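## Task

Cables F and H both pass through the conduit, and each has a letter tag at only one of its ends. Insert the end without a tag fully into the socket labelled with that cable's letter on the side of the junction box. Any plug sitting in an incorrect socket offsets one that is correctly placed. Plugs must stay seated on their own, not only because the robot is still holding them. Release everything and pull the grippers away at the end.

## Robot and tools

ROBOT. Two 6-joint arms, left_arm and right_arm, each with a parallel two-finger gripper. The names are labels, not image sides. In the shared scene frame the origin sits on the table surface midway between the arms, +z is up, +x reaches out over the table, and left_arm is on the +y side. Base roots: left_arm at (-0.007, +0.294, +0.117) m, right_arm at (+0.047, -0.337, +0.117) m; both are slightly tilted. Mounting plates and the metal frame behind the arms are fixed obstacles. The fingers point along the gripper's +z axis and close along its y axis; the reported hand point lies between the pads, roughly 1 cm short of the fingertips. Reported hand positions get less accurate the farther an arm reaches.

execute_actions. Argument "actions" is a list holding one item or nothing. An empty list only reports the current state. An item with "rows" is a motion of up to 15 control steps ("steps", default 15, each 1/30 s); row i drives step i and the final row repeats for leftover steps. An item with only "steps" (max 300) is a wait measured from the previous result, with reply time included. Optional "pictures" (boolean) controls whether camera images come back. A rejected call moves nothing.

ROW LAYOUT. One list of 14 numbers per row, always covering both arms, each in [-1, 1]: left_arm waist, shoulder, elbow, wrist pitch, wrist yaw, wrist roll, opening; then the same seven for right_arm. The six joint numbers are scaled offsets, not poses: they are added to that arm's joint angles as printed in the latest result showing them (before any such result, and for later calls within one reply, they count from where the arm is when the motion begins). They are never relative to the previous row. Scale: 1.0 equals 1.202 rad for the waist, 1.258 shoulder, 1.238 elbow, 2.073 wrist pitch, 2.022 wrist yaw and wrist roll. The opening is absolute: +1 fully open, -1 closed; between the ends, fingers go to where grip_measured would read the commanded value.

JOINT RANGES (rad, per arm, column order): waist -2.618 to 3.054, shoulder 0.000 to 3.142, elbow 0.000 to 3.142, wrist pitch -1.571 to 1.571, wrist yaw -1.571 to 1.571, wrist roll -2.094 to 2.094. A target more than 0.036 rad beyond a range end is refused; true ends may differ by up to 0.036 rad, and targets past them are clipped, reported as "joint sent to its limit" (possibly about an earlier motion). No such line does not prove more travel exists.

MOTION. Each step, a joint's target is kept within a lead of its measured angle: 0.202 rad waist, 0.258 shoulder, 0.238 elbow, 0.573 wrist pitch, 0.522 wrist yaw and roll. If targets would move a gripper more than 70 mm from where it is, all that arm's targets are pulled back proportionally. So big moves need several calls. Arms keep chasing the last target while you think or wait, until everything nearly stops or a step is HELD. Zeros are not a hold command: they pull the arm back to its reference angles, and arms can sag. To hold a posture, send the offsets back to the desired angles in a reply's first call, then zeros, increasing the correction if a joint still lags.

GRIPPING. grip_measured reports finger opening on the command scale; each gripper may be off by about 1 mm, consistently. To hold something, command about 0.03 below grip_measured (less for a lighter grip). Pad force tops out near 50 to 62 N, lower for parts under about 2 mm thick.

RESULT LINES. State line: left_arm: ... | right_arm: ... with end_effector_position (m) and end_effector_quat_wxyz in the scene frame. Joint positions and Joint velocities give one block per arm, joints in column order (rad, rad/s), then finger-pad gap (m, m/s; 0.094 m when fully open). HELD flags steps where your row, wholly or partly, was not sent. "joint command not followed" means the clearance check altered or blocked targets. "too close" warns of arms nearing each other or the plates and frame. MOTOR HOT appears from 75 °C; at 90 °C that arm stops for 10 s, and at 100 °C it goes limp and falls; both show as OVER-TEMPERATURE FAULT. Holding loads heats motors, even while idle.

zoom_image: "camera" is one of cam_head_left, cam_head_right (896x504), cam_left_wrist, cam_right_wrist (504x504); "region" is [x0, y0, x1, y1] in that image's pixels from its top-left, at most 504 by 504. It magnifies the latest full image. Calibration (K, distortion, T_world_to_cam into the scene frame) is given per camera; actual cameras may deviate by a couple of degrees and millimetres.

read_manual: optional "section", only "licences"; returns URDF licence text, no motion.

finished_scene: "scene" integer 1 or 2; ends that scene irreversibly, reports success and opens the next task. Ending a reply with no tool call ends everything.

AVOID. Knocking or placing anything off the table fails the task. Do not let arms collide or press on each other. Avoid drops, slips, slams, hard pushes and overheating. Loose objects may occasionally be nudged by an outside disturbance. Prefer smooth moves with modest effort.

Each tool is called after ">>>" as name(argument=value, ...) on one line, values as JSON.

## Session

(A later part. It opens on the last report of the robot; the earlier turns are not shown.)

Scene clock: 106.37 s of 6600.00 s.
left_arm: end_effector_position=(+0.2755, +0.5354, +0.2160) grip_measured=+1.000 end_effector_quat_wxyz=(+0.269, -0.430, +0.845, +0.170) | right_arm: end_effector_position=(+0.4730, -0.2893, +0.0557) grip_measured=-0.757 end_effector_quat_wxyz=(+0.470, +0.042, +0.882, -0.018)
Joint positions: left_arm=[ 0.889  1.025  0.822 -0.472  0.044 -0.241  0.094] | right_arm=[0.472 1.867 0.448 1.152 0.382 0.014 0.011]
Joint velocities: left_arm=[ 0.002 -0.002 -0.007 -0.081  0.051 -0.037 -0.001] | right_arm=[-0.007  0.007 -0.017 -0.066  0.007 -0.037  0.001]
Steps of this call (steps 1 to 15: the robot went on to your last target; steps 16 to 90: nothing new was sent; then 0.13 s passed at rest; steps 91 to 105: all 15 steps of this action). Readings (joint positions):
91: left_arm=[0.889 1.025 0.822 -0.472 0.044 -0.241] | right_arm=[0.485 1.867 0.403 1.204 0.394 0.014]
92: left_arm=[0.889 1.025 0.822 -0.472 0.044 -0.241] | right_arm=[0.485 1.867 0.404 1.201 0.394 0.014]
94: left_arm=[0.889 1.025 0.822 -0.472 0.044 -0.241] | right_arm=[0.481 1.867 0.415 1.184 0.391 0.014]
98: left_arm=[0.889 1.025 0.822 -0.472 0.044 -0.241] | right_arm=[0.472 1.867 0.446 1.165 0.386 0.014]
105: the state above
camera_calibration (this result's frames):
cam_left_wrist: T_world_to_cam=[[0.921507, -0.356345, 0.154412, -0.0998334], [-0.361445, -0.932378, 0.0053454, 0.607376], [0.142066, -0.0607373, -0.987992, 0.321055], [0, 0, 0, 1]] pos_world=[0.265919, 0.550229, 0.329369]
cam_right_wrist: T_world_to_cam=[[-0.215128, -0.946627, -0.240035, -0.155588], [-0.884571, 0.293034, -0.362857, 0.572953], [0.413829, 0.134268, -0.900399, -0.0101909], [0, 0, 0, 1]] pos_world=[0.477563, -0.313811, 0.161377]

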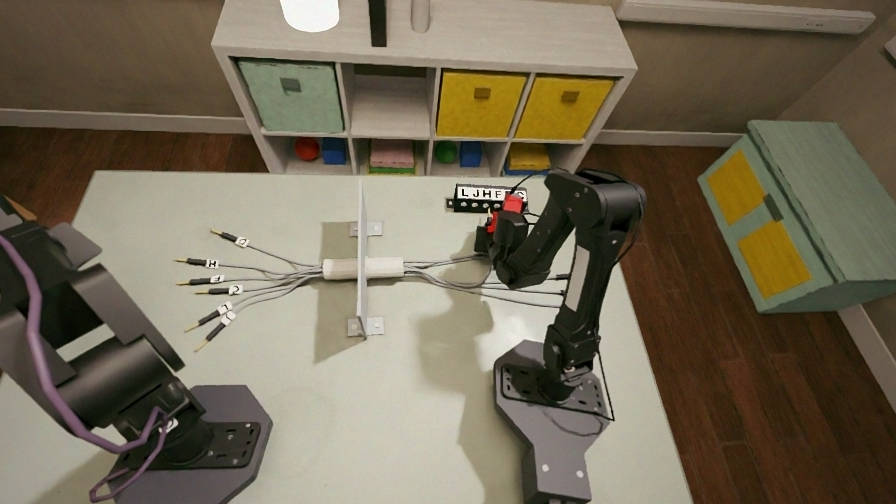

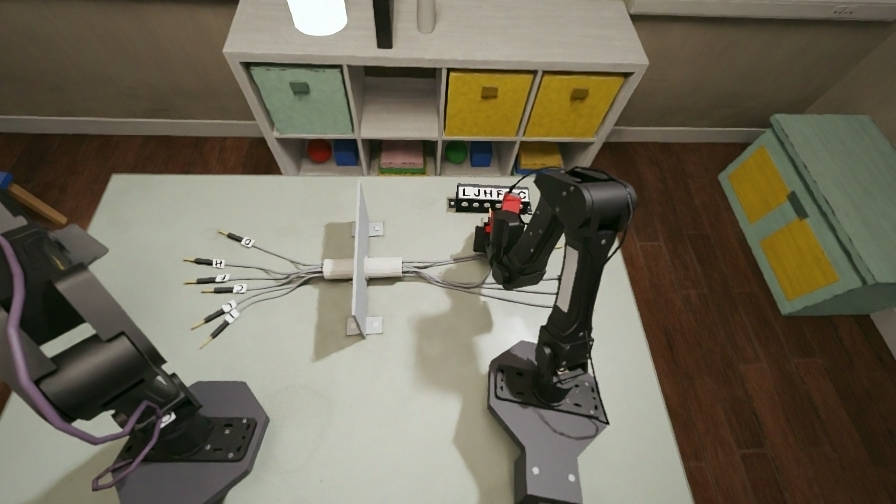

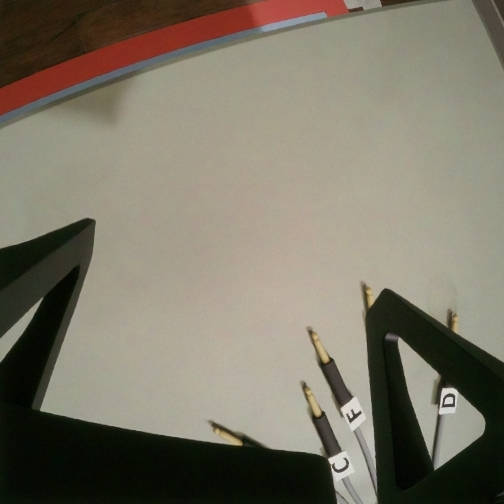

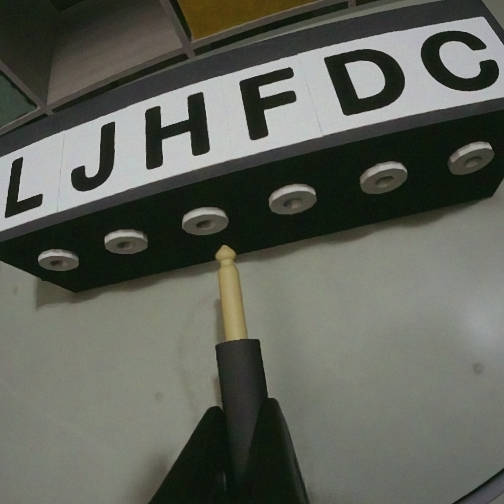

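>>> execute_actions(actions=[{"rows":[[0,0,0,0,0,0,1,0.01,0,0,0,0.005,0,-0.79],[0,0,0,0,0,0,1,0.02,0,0,0,0.01,0,-0.79],[0,0,0,0,0,0,1,0.028,0,0,0,0.015,0,-0.79]],"steps":15}])

Scene clock: 108.97 s of 6600.00 s.
left_arm: end_effector_position=(+0.2755, +0.5354, +0.2160) grip_measured=+1.000 end_effector_quat_wxyz=(+0.269, -0.430, +0.845, +0.170) | right_arm: end_effector_position=(+0.4715, -0.2862, +0.0561) grip_measured=-0.757 end_effector_quat_wxyz=(+0.469, +0.042, +0.882, -0.022)
Joint positions: left_arm=[ 0.889  1.025  0.822 -0.472  0.044 -0.241  0.094] | right_arm=[0.489 1.867 0.448 1.149 0.406 0.014 0.011]
Joint velocities: left_arm=[-0.002 -0.007  0.012 -0.051  0.007  0.022 -0.   ] | right_arm=[-0.012  0.007 -0.022 -0.081 -0.007  0.066 -0.   ]
Steps of this call (steps 1 to 15: the robot went on to your last target; steps 16 to 63: nothing new was sent; steps 64 to 78: all 15 steps of this action). Readings (joint positions):
64: left_arm=[0.889 1.025 0.822 -0.472 0.044 -0.241] | right_arm=[0.472 1.867 0.448 1.149 0.382 0.014]
65: left_arm=[0.889 1.025 0.822 -0.472 0.044 -0.241] | right_arm=[0.473 1.867 0.448 1.149 0.385 0.014]
67: left_arm=[0.889 1.025 0.822 -0.472 0.044 -0.241] | right_arm=[0.478 1.867 0.448 1.149 0.394 0.014]
71: left_arm=[0.889 1.025 0.822 -0.472 0.044 -0.241] | right_arm=[0.489 1.867 0.448 1.149 0.400 0.014]
78: the state above
camera_calibration (this result's frames):
cam_left_wrist: T_world_to_cam=[[0.921507, -0.356345, 0.154412, -0.0998334], [-0.361445, -0.932378, 0.0053454, 0.607376], [0.142066, -0.0607373, -0.987992, 0.321055], [0, 0, 0, 1]] pos_world=[0.265919, 0.550229, 0.329369]
cam_right_wrist: T_world_to_cam=[[-0.218003, -0.948054, -0.231663, -0.15241], [-0.884759, 0.292173, -0.363094, 0.570732], [0.411918, 0.12581, -0.902494, -0.010966], [0, 0, 0, 1]] pos_world=[0.476251, -0.309865, 0.162025]

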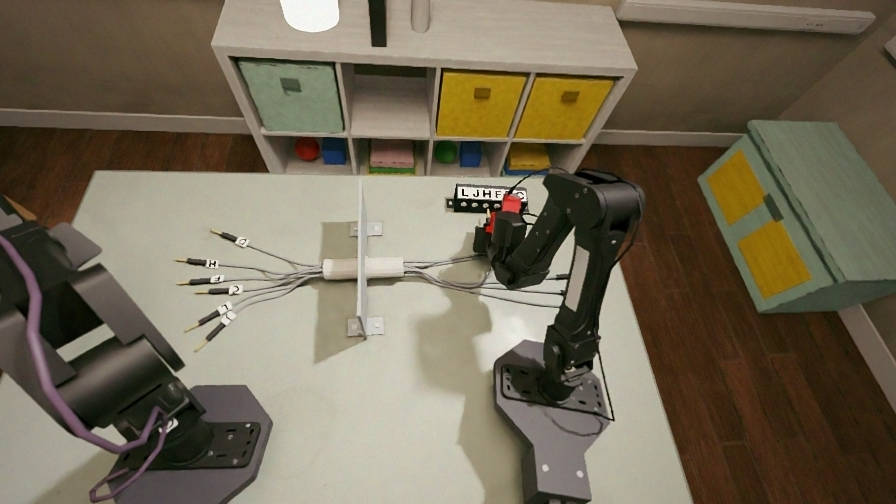

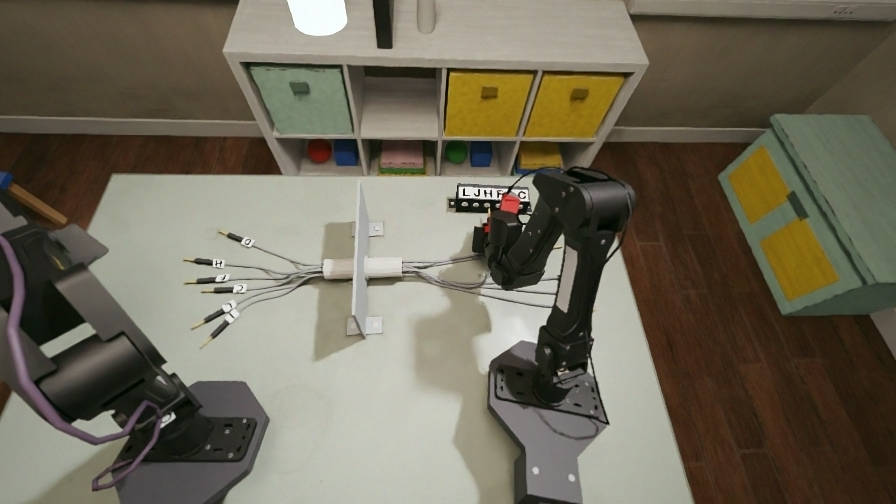

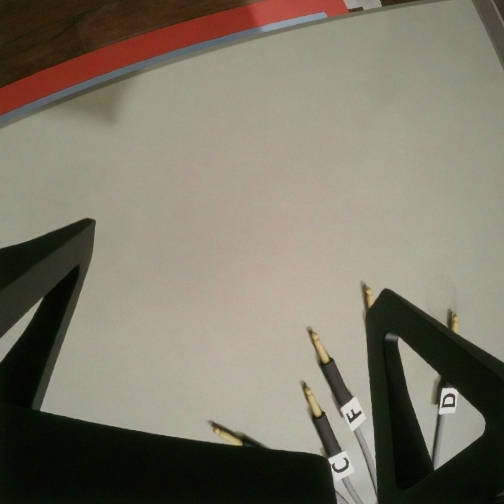

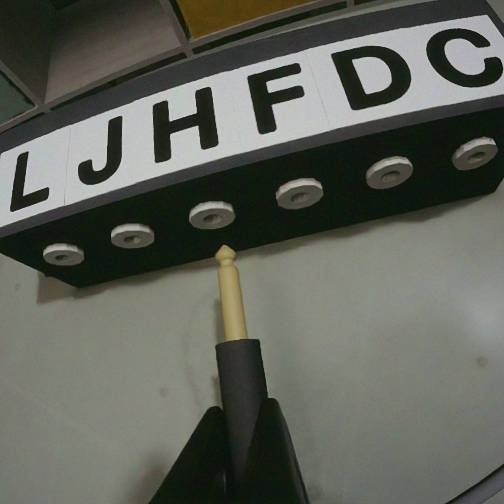

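>>> execute_actions(actions=[{"rows":[[0,0,0,0,0,0,1,0.004,0,0.012,-0.006,0,0,-0.79],[0,0,0,0,0,0,1,0.004,0,0.022,-0.012,0,0,-0.79],[0,0,0,0,0,0,1,0.004,0,0.032,-0.018,0,0,-0.79]],"steps":15}])

>>> zoom_image(camera="cam_right_wrist", region=[130,150,330,350])

Scene clock: 110.77 s of 6600.00 s.
left_arm: end_effector_position=(+0.2755, +0.5354, +0.2160) grip_measured=+1.000 end_effector_quat_wxyz=(+0.269, -0.430, +0.845, +0.170) | right_arm: end_effector_position=(+0.4727, -0.2856, +0.0534) grip_measured=-0.757 end_effector_quat_wxyz=(+0.462, +0.039, +0.885, -0.024)
Joint positions: left_arm=[ 0.889  1.025  0.822 -0.472  0.044 -0.241  0.094] | right_arm=[0.489 1.867 0.462 1.119 0.407 0.014 0.011]
Joint velocities: left_arm=[ 0.012 -0.007  0.007  0.007 -0.007  0.022 -0.   ] | right_arm=[-0.002  0.007 -0.007 -0.051 -0.007 -0.007  0.001]
Steps of this call (steps 1 to 15: the robot went on to your last target; steps 16 to 39: nothing new was sent; steps 40 to 54: all 15 steps of this action). Readings (joint positions):
40: left_arm=[0.889 1.025 0.822 -0.472 0.044 -0.241] | right_arm=[0.489 1.867 0.448 1.148 0.407 0.014]
41: left_arm=[0.889 1.025 0.822 -0.472 0.044 -0.241] | right_arm=[0.489 1.867 0.448 1.146 0.407 0.014]
43: left_arm=[0.889 1.025 0.822 -0.472 0.044 -0.241] | right_arm=[0.489 1.867 0.453 1.134 0.407 0.014]
47: left_arm=[0.889 1.025 0.822 -0.472 0.044 -0.241] | right_arm=[0.489 1.867 0.462 1.125 0.407 0.014]
54: the state above
camera_calibration (this result's frames):
cam_left_wrist: T_world_to_cam=[[0.921507, -0.356345, 0.154412, -0.0998334], [-0.361445, -0.932378, 0.0053454, 0.607376], [0.142066, -0.0607373, -0.987992, 0.321055], [0, 0, 0, 1]] pos_world=[0.265919, 0.550229, 0.329369]
cam_right_wrist: T_world_to_cam=[[-0.219471, -0.94961, -0.223769, -0.152328], [-0.890802, 0.288587, -0.350985, 0.571812], [0.397876, 0.122303, -0.909251, -0.00799844], [0, 0, 0, 1]] pos_world=[0.479121, -0.308691, 0.159338]

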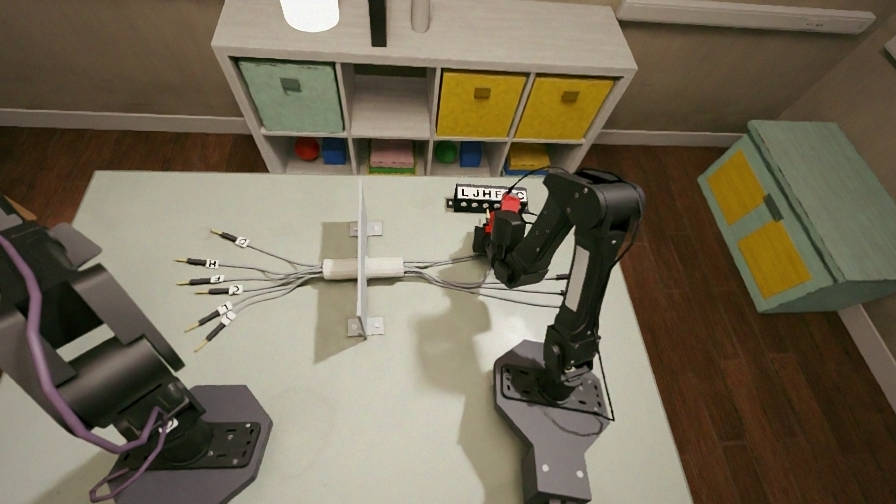

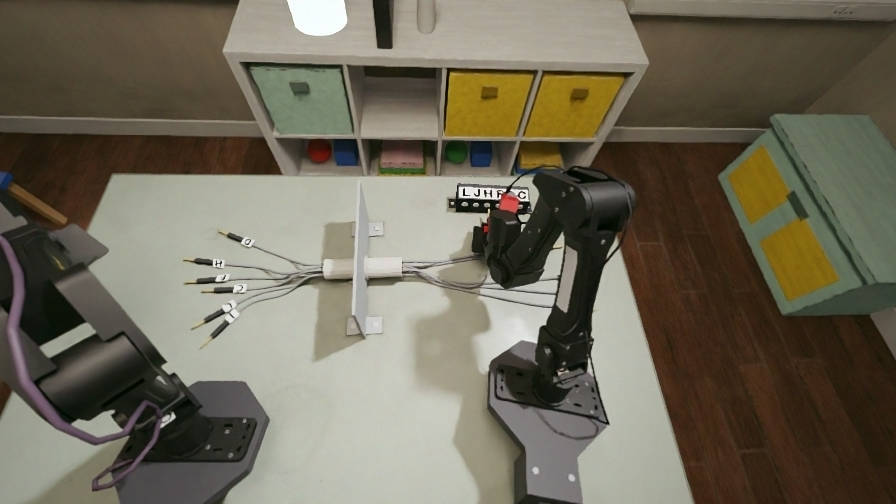

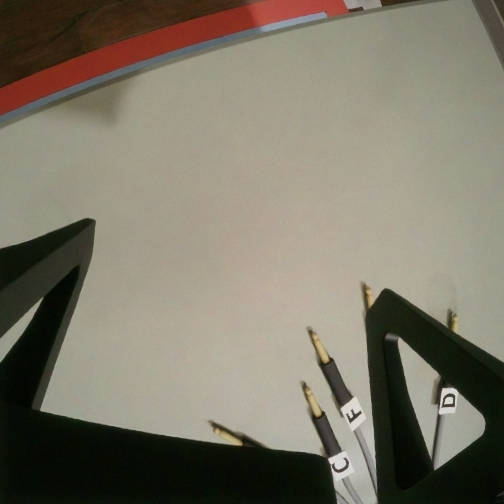

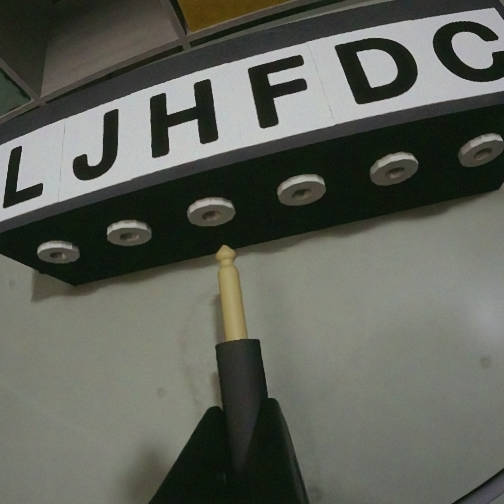

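Region (130, 150, 330, 350) of cam_right_wrist's 504x504 image, scaled by 2.520, with more detail than that image has.

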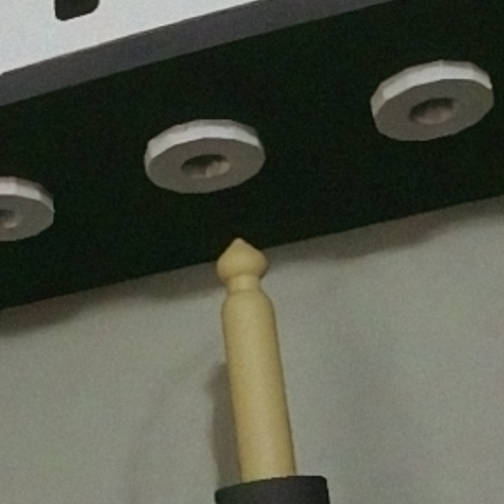

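>>> execute_actions(actions=[])

Scene clock: 114.53 s of 6600.00 s.
left_arm: end_effector_position=(+0.2755, +0.5354, +0.2160) grip_measured=+1.000 end_effector_quat_wxyz=(+0.269, -0.430, +0.845, +0.170) | right_arm: end_effector_position=(+0.4725, -0.2855, +0.0531) grip_measured=-0.757 end_effector_quat_wxyz=(+0.462, +0.039, +0.886, -0.024)
Joint positions: left_arm=[ 0.889  1.025  0.822 -0.472  0.044 -0.241  0.094] | right_arm=[0.489 1.867 0.462 1.117 0.407 0.014 0.011]
Joint velocities: left_arm=[ 0.002 -0.007 -0.017  0.022  0.007  0.11  -0.001] | right_arm=[-0.007 -0.002 -0.002 -0.022  0.066 -0.037  0.   ]
Steps of this call (steps 1 to 15: the robot went on to your last target; steps 16 to 90: nothing new was sent; then 0.77 s passed at rest). Readings (joint positions):
1: left_arm=[0.889 1.025 0.822 -0.472 0.044 -0.241] | right_arm=[0.489 1.867 0.462 1.118 0.407 0.014]
2: left_arm=[0.889 1.025 0.822 -0.472 0.044 -0.241] | right_arm=[0.489 1.867 0.462 1.118 0.407 0.014]
4: left_arm=[0.889 1.025 0.822 -0.472 0.044 -0.241] | right_arm=[0.489 1.867 0.462 1.118 0.407 0.014]
8: left_arm=[0.889 1.025 0.822 -0.472 0.044 -0.241] | right_arm=[0.489 1.867 0.462 1.118 0.407 0.014]
90: the state above
All arms were judged still, so your last target was given up. Only a new action makes them travel on or press farther. Fingers that are still opening or closing keep moving.
camera_calibration (this result's frames):
cam_left_wrist: T_world_to_cam=[[0.921507, -0.356345, 0.154412, -0.0998334], [-0.361445, -0.932378, 0.0053454, 0.607376], [0.142066, -0.0607373, -0.987992, 0.321055], [0, 0, 0, 1]] pos_world=[0.265919, 0.550229, 0.329369]
cam_right_wrist: T_world_to_cam=[[-0.21949, -0.949765, -0.223095, -0.152498], [-0.8914, 0.28817, -0.349807, 0.571624], [0.396523, 0.122088, -0.90987, -0.0075743], [0, 0, 0, 1]] pos_world=[0.479078, -0.308637, 0.159045]

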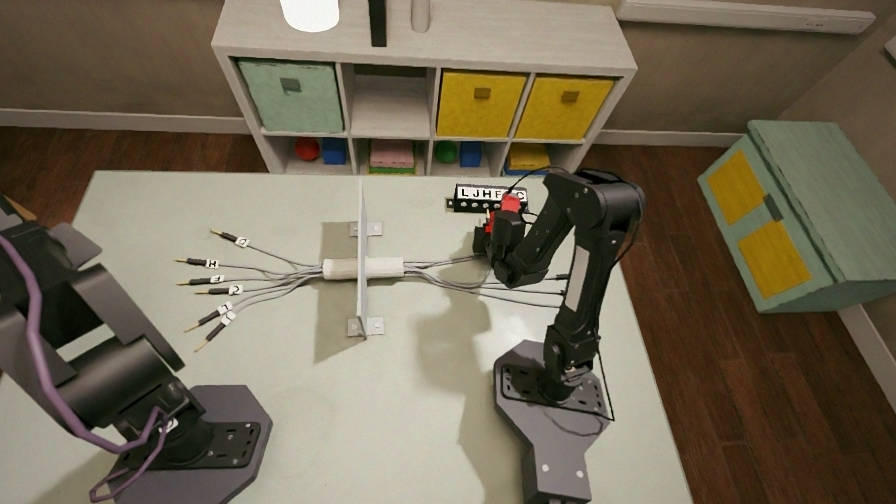

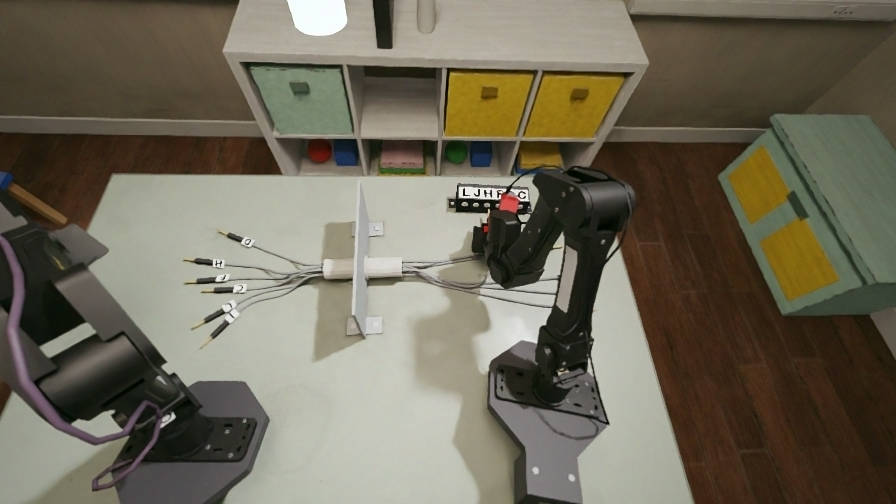

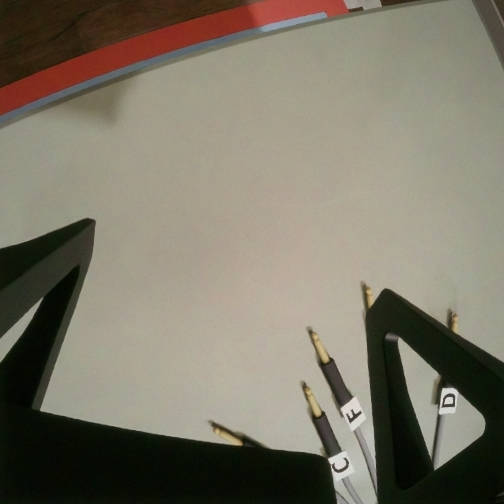

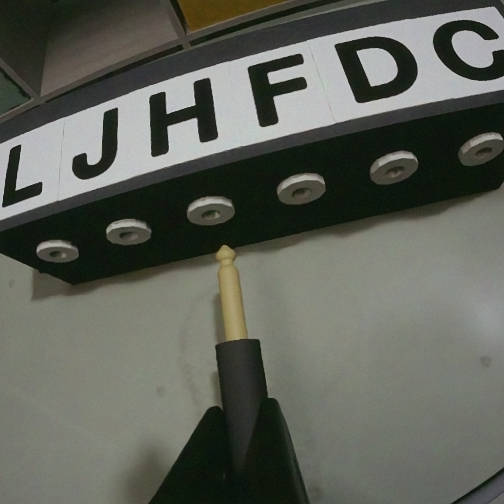

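>>> execute_actions(actions=[{"rows":[[0,0,0,0,0,0,1,0.013,-0.004,0.03,-0.012,0.003,0,-0.79]],"steps":15}])

Scene clock: 116.40 s of 6600.00 s.
left_arm: end_effector_position=(+0.2755, +0.5354, +0.2160) grip_measured=+1.000 end_effector_quat_wxyz=(+0.269, -0.430, +0.845, +0.170) | right_arm: end_effector_position=(+0.4742, -0.2849, +0.0521) grip_measured=-0.757 end_effector_quat_wxyz=(+0.459, +0.038, +0.887, -0.025)
Joint positions: left_arm=[ 0.889  1.025  0.822 -0.472  0.044 -0.241  0.094] | right_arm=[0.489 1.867 0.473 1.099 0.408 0.014 0.011]
Joint velocities: left_arm=[ 0.007 -0.007  0.002 -0.022 -0.022  0.037  0.   ] | right_arm=[ 0.022 -0.007  0.007 -0.066  0.007 -0.037  0.   ]
Steps of this call (steps 1 to 41: nothing new was sent; steps 42 to 56: all 15 steps of this action). Readings (joint positions):
42: left_arm=[0.889 1.025 0.822 -0.472 0.044 -0.241] | right_arm=[0.489 1.867 0.462 1.115 0.407 0.014]
43: left_arm=[0.889 1.025 0.822 -0.472 0.044 -0.241] | right_arm=[0.489 1.867 0.465 1.111 0.408 0.014]
45: left_arm=[0.889 1.025 0.822 -0.472 0.044 -0.241] | right_arm=[0.489 1.867 0.470 1.106 0.408 0.014]
49: left_arm=[0.889 1.025 0.822 -0.472 0.044 -0.241] | right_arm=[0.489 1.867 0.473 1.103 0.408 0.014]
56: the state above
camera_calibration (this result's frames):
cam_left_wrist: T_world_to_cam=[[0.921507, -0.356345, 0.154412, -0.0998334], [-0.361445, -0.932378, 0.0053454, 0.607376], [0.142066, -0.0607373, -0.987992, 0.321055], [0, 0, 0, 1]] pos_world=[0.265919, 0.550229, 0.329369]
cam_right_wrist: T_world_to_cam=[[-0.219862, -0.950474, -0.21968, -0.152019], [-0.894131, 0.286394, -0.34425, 0.573029], [0.390116, 0.120735, -0.912816, -0.00645167], [0, 0, 0, 1]] pos_world=[0.481456, -0.307823, 0.157981]

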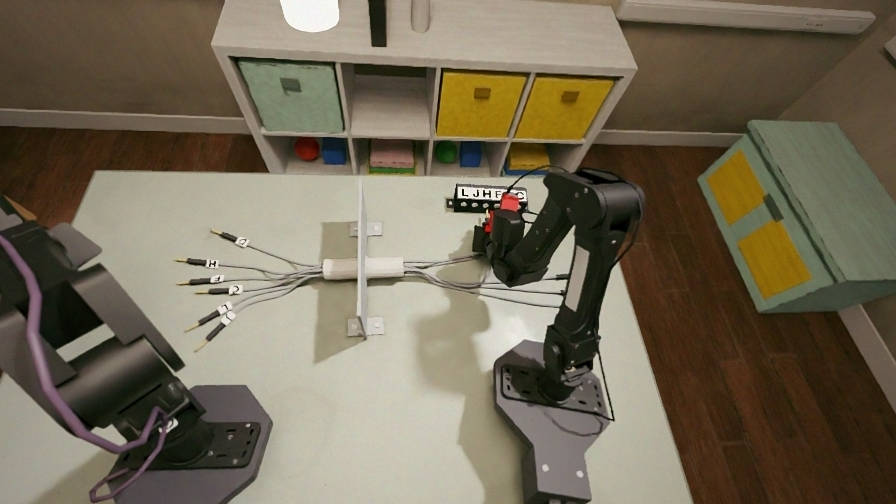

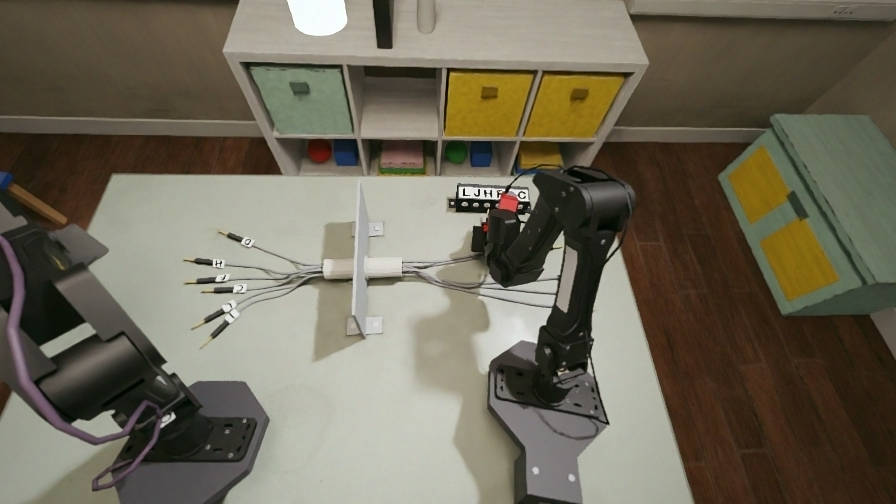

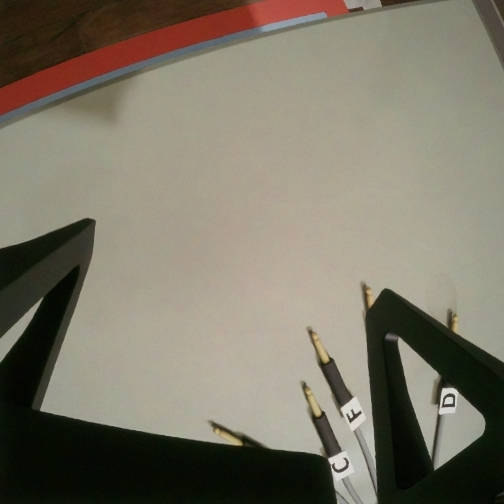

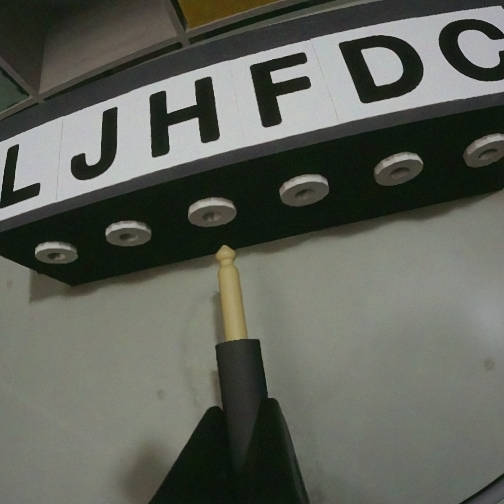

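>>> execute_actions(actions=[{"rows":[[0,0,0,0,0,0,1,0.015,-0.006,0.03,0.004,0.003,0,-0.79]],"steps":15}])

Scene clock: 117.93 s of 6600.00 s.
left_arm: end_effector_position=(+0.2755, +0.5354, +0.2160) grip_measured=+1.000 end_effector_quat_wxyz=(+0.269, -0.430, +0.845, +0.170) | right_arm: end_effector_position=(+0.4741, -0.2849, +0.0519) grip_measured=-0.757 end_effector_quat_wxyz=(+0.458, +0.038, +0.888, -0.025)
Joint positions: left_arm=[ 0.889  1.025  0.822 -0.472  0.044 -0.241  0.094] | right_arm=[0.489 1.867 0.473 1.099 0.408 0.014 0.011]
Joint velocities: left_arm=[ 0.002  0.002  0.007 -0.022 -0.066 -0.037  0.001] | right_arm=[ 0.007 -0.007  0.002  0.022 -0.022  0.022  0.   ]
Steps of this call (steps 1 to 15: the robot went on to your last target; steps 16 to 31: nothing new was sent; steps 32 to 46: all 15 steps of this action). Readings (joint positions):
32: left_arm=[0.889 1.025 0.822 -0.472 0.044 -0.241] | right_arm=[0.489 1.867 0.473 1.099 0.408 0.014]
33: left_arm=[0.889 1.025 0.822 -0.472 0.044 -0.241] | right_arm=[0.489 1.867 0.473 1.099 0.408 0.014]
35: left_arm=[0.889 1.025 0.822 -0.472 0.044 -0.241] | right_arm=[0.489 1.867 0.473 1.099 0.408 0.014]
39: left_arm=[0.889 1.025 0.822 -0.472 0.044 -0.241] | right_arm=[0.489 1.867 0.473 1.099 0.408 0.014]
46: the state above
camera_calibration (this result's frames):
cam_left_wrist: T_world_to_cam=[[0.921507, -0.356345, 0.154412, -0.0998334], [-0.361445, -0.932378, 0.0053454, 0.607376], [0.142066, -0.0607373, -0.987992, 0.321055], [0, 0, 0, 1]] pos_world=[0.265919, 0.550229, 0.329369]
cam_right_wrist: T_world_to_cam=[[-0.219868, -0.950551, -0.219342, -0.152105], [-0.894425, 0.286186, -0.343659, 0.572934], [0.389438, 0.120626, -0.91312, -0.00623869], [0, 0, 0, 1]] pos_world=[0.481433, -0.307797, 0.157834]

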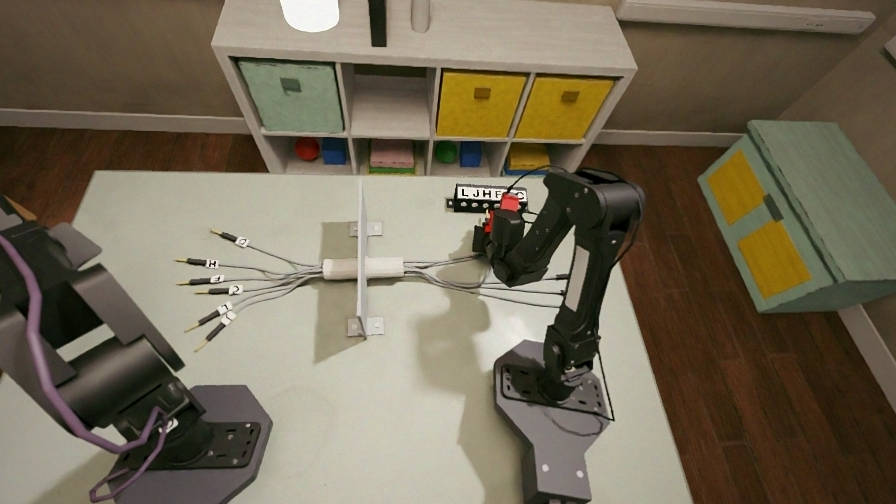

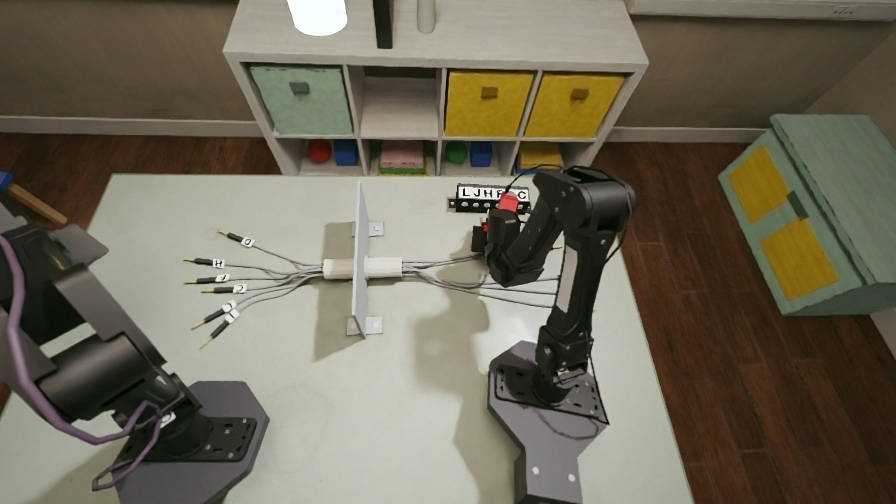

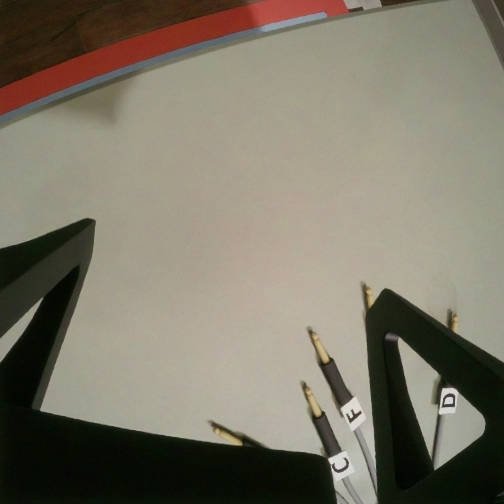

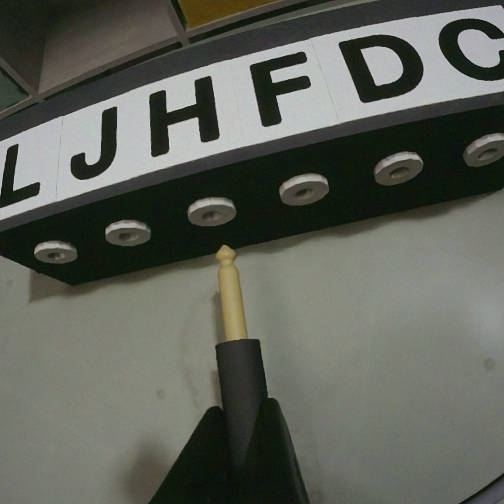

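>>> execute_actions(actions=[{"rows":[[0,0,0,0,0,0,1,0.017,-0.006,0.036,0.006,0.003,0,-0.79]],"steps":15}])

Scene clock: 118.93 s of 6600.00 s.
left_arm: end_effector_position=(+0.2755, +0.5354, +0.2160) grip_measured=+1.000 end_effector_quat_wxyz=(+0.269, -0.430, +0.845, +0.170) | right_arm: end_effector_position=(+0.4813, -0.2841, +0.0562) grip_measured=-0.757 end_effector_quat_wxyz=(+0.466, +0.041, +0.883, -0.024)
Joint positions: left_arm=[ 0.889  1.025  0.822 -0.472  0.044 -0.241  0.094] | right_arm=[0.489 1.867 0.492 1.098 0.408 0.014 0.011]
Joint velocities: left_arm=[ 0.027  0.007  0.002  0.051 -0.051  0.007 -0.001] | right_arm=[ 0.017 -0.007  0.012 -0.022  0.051 -0.022 -0.002]
Steps of this call (steps 1 to 15: the robot went on to your last target; steps 16 to 30: all 15 steps of this action). Readings (joint positions):
16: left_arm=[0.889 1.025 0.822 -0.472 0.044 -0.241] | right_arm=[0.489 1.867 0.474 1.099 0.408 0.014]
17: left_arm=[0.889 1.025 0.822 -0.472 0.044 -0.241] | right_arm=[0.489 1.867 0.478 1.098 0.408 0.014]
19: left_arm=[0.889 1.025 0.822 -0.472 0.044 -0.241] | right_arm=[0.489 1.867 0.487 1.098 0.408 0.014]
23: left_arm=[0.889 1.025 0.822 -0.472 0.044 -0.241] | right_arm=[0.489 1.867 0.492 1.098 0.408 0.014]
30: the state above
camera_calibration (this result's frames):
cam_left_wrist: T_world_to_cam=[[0.921507, -0.356345, 0.154412, -0.0998334], [-0.361445, -0.932378, 0.0053454, 0.607376], [0.142066, -0.0607373, -0.987992, 0.321055], [0, 0, 0, 1]] pos_world=[0.265919, 0.550229, 0.329369]
cam_right_wrist: T_world_to_cam=[[-0.219937, -0.948599, -0.227568, -0.147675], [-0.886848, 0.291605, -0.358424, 0.579405], [0.406361, 0.122987, -0.905398, -0.0131451], [0, 0, 0, 1]] pos_world=[0.486707, -0.307425, 0.162165]

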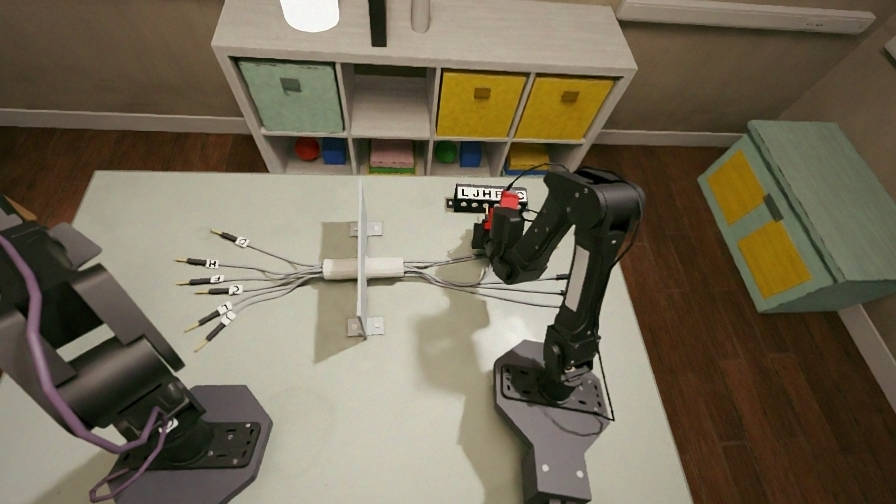

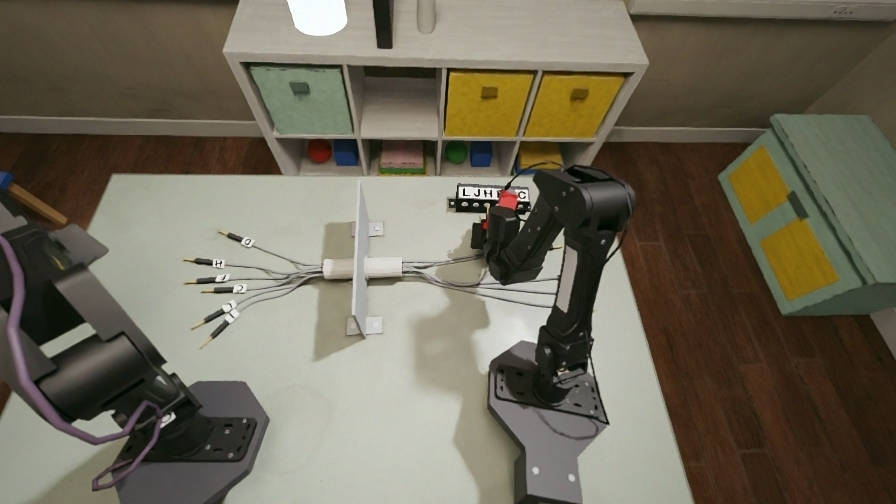

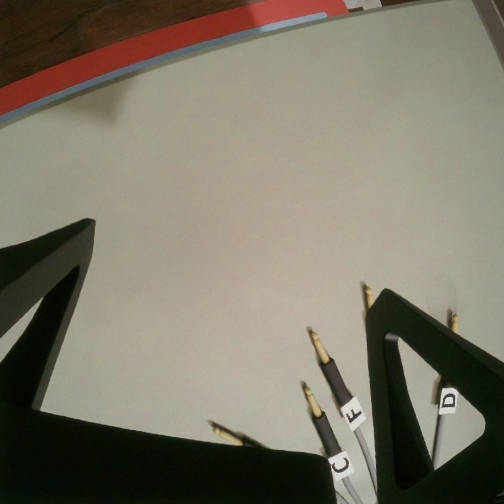

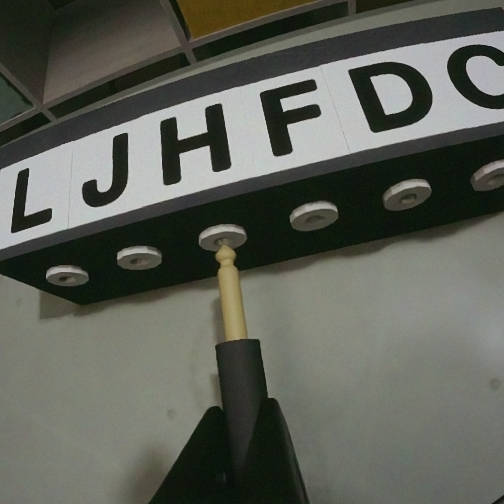

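>>> execute_actions(actions=[{"rows":[[0,0,0,0,0,0,1,-0.005,-0.006,0.03,-0.008,-0.002,0,-0.79],[0,0,0,0,0,0,1,-0.01,-0.006,0.04,-0.014,-0.004,0,-0.79],[0,0,0,0,0,0,1,-0.014,-0.006,0.05,-0.02,-0.005,0,-0.79],[0,0,0,0,0,0,1,-0.017,-0.006,0.06,-0.025,-0.006,0,-0.79]],"steps":15}])

Scene clock: 120.10 s of 6600.00 s.
left_arm: end_effector_position=(+0.2755, +0.5354, +0.2160) grip_measured=+1.000 end_effector_quat_wxyz=(+0.269, -0.430, +0.845, +0.170) | right_arm: end_effector_position=(+0.4898, -0.2838, +0.0534) grip_measured=-0.757 end_effector_quat_wxyz=(+0.458, +0.038, +0.888, -0.024)
Joint positions: left_arm=[ 0.889  1.025  0.822 -0.472  0.044 -0.241  0.094] | right_arm=[0.479 1.867 0.536 1.035 0.397 0.014 0.011]
Joint velocities: left_arm=[-0.012 -0.002 -0.002  0.007  0.051 -0.037  0.   ] | right_arm=[ 0.012  0.007 -0.002 -0.051  0.037 -0.051  0.001]
Steps of this call (steps 1 to 15: the robot went on to your last target; steps 16 to 20: nothing new was sent; steps 21 to 35: all 15 steps of this action). Readings (joint positions):
21: left_arm=[0.889 1.025 0.822 -0.472 0.044 -0.241] | right_arm=[0.489 1.867 0.492 1.097 0.408 0.014]
22: left_arm=[0.889 1.025 0.822 -0.472 0.044 -0.241] | right_arm=[0.489 1.867 0.494 1.093 0.408 0.014]
24: left_arm=[0.889 1.025 0.822 -0.472 0.044 -0.241] | right_arm=[0.486 1.867 0.512 1.074 0.406 0.014]
28: left_arm=[0.889 1.025 0.822 -0.472 0.044 -0.241] | right_arm=[0.481 1.867 0.531 1.040 0.398 0.014]
35: the state above
camera_calibration (this result's frames):
cam_left_wrist: T_world_to_cam=[[0.921507, -0.356345, 0.154412, -0.0998334], [-0.361445, -0.932378, 0.0053454, 0.607376], [0.142066, -0.0607373, -0.987992, 0.321055], [0, 0, 0, 1]] pos_world=[0.265919, 0.550229, 0.329369]
cam_right_wrist: T_world_to_cam=[[-0.22034, -0.949904, -0.221659, -0.146734], [-0.895082, 0.287215, -0.34108, 0.58768], [0.387657, 0.12325, -0.913527, -0.00949743], [0, 0, 0, 1]] pos_world=[0.497373, -0.307003, 0.159245]

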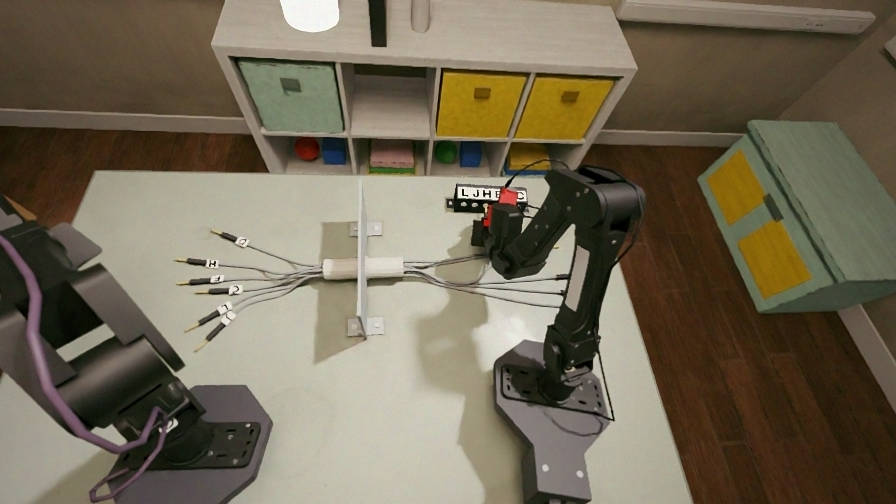

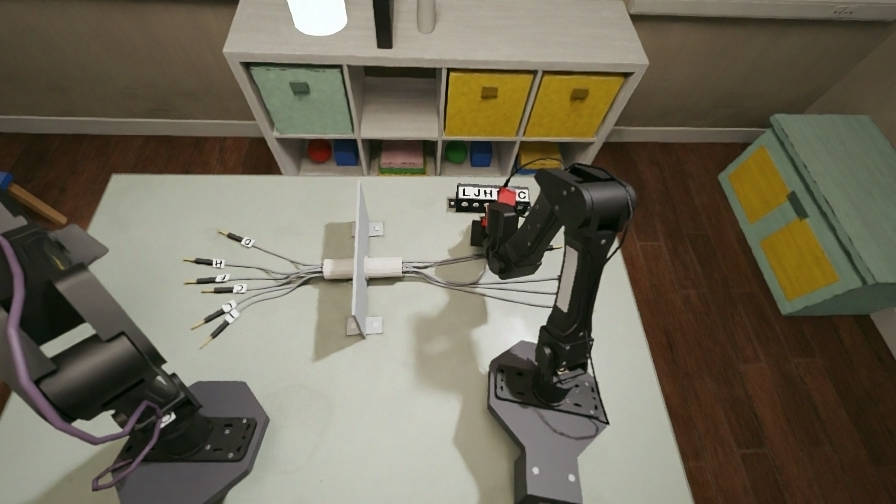

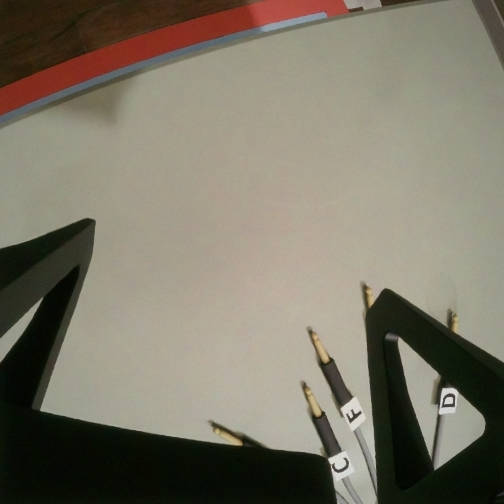

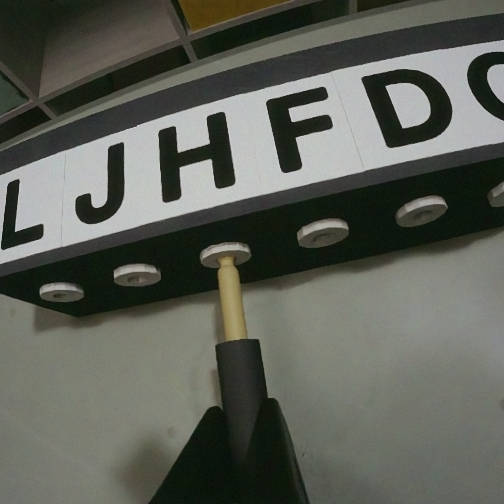

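>>> execute_actions(actions=[{"rows":[[0,0,0,0,0,0,1,-0.005,-0.006,0.03,0,-0.002,0,-0.79],[0,0,0,0,0,0,1,-0.008,-0.006,0.04,-0.008,-0.004,0,-0.79],[0,0,0,0,0,0,1,-0.012,-0.006,0.05,-0.014,-0.005,0,-0.79],[0,0,0,0,0,0,1,-0.015,-0.006,0.06,-0.02,-0.007,0,-0.79],[0,0,0,0,0,0,1,-0.018,-0.006,0.07,-0.026,-0.008,0,-0.79],[0,0,0,0,0,0,1,-0.021,-0.006,0.08,-0.032,-0.01,0,-0.79],[0,0,0,0,0,0,1,-0.024,-0.006,0.092,-0.038,-0.011,0,-0.79]],"steps":15}])

Scene clock: 121.53 s of 6600.00 s.
left_arm: end_effector_position=(+0.2755, +0.5354, +0.2160) grip_measured=+1.000 end_effector_quat_wxyz=(+0.269, -0.430, +0.845, +0.170) | right_arm: end_effector_position=(+0.5057, -0.2850, +0.0536) grip_measured=-0.757 end_effector_quat_wxyz=(+0.451, +0.039, +0.891, -0.025)
Joint positions: left_arm=[ 0.889  1.025  0.822 -0.472  0.044 -0.241  0.094] | right_arm=[0.465 1.867 0.606 0.951 0.386 0.014 0.011]
Joint velocities: left_arm=[ 0.007 -0.007  0.002 -0.022 -0.051  0.007 -0.001] | right_arm=[-0.002  0.002 -0.007  0.007 -0.007  0.022  0.   ]
Steps of this call (steps 1 to 15: the robot went on to your last target; steps 16 to 28: nothing new was sent; steps 29 to 43: all 15 steps of this action). Readings (joint positions):
29: left_arm=[0.889 1.025 0.822 -0.472 0.044 -0.241] | right_arm=[0.479 1.867 0.536 1.034 0.396 0.014]
30: left_arm=[0.889 1.025 0.822 -0.472 0.044 -0.241] | right_arm=[0.479 1.867 0.538 1.031 0.396 0.014]
32: left_arm=[0.889 1.025 0.822 -0.472 0.044 -0.241] | right_arm=[0.476 1.867 0.555 1.015 0.395 0.014]
36: left_arm=[0.889 1.025 0.822 -0.472 0.044 -0.241] | right_arm=[0.466 1.867 0.596 0.964 0.386 0.014]
43: the state above
camera_calibration (this result's frames):
cam_left_wrist: T_world_to_cam=[[0.921507, -0.356345, 0.154412, -0.0998334], [-0.361445, -0.932378, 0.0053454, 0.607376], [0.142066, -0.0607373, -0.987992, 0.321055], [0, 0, 0, 1]] pos_world=[0.265919, 0.550229, 0.329369]
cam_right_wrist: T_world_to_cam=[[-0.225526, -0.949756, -0.217028, -0.141843], [-0.899184, 0.288662, -0.328849, 0.604119], [0.374975, 0.120984, -0.919107, -0.00927461], [0, 0, 0, 1]] pos_world=[0.514703, -0.307981, 0.159356]

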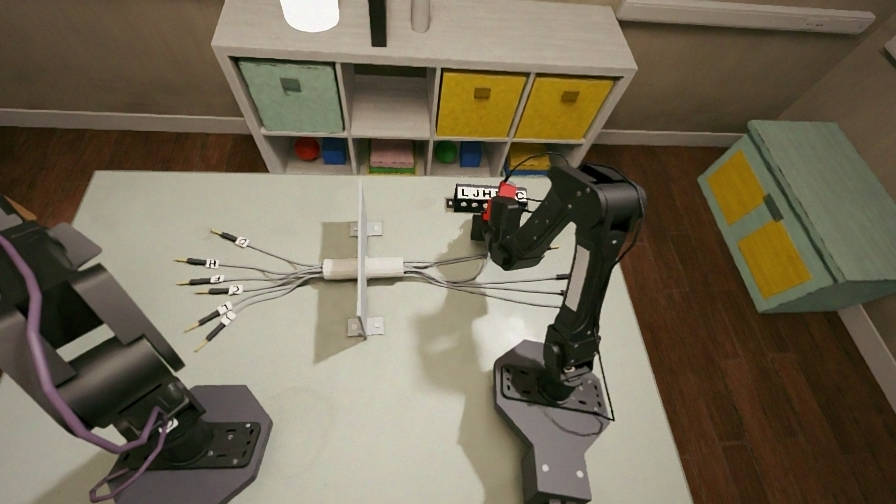

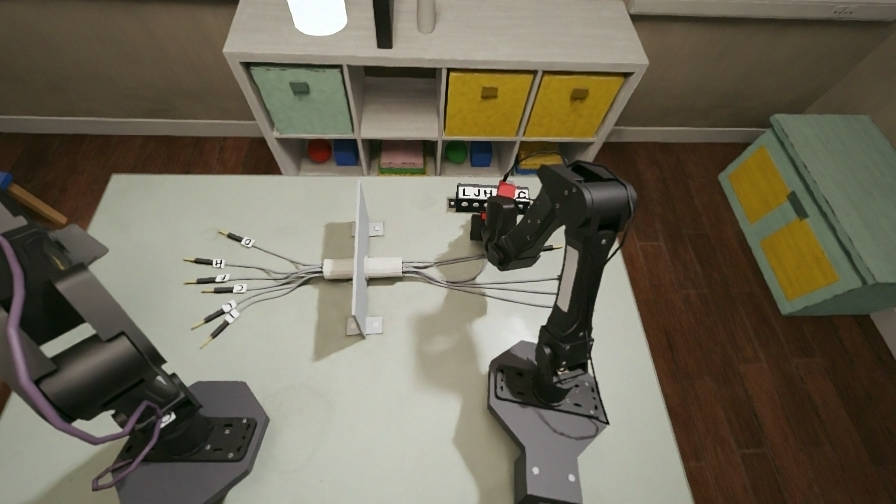

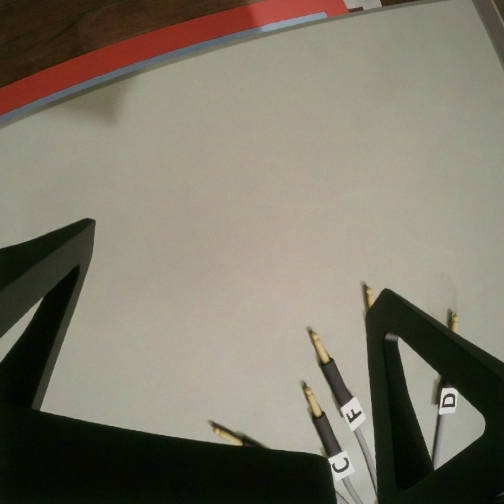

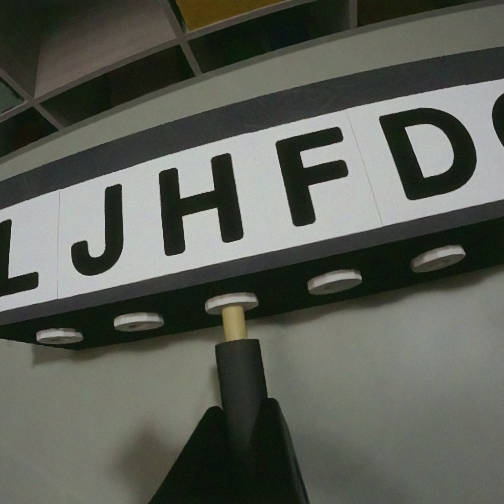

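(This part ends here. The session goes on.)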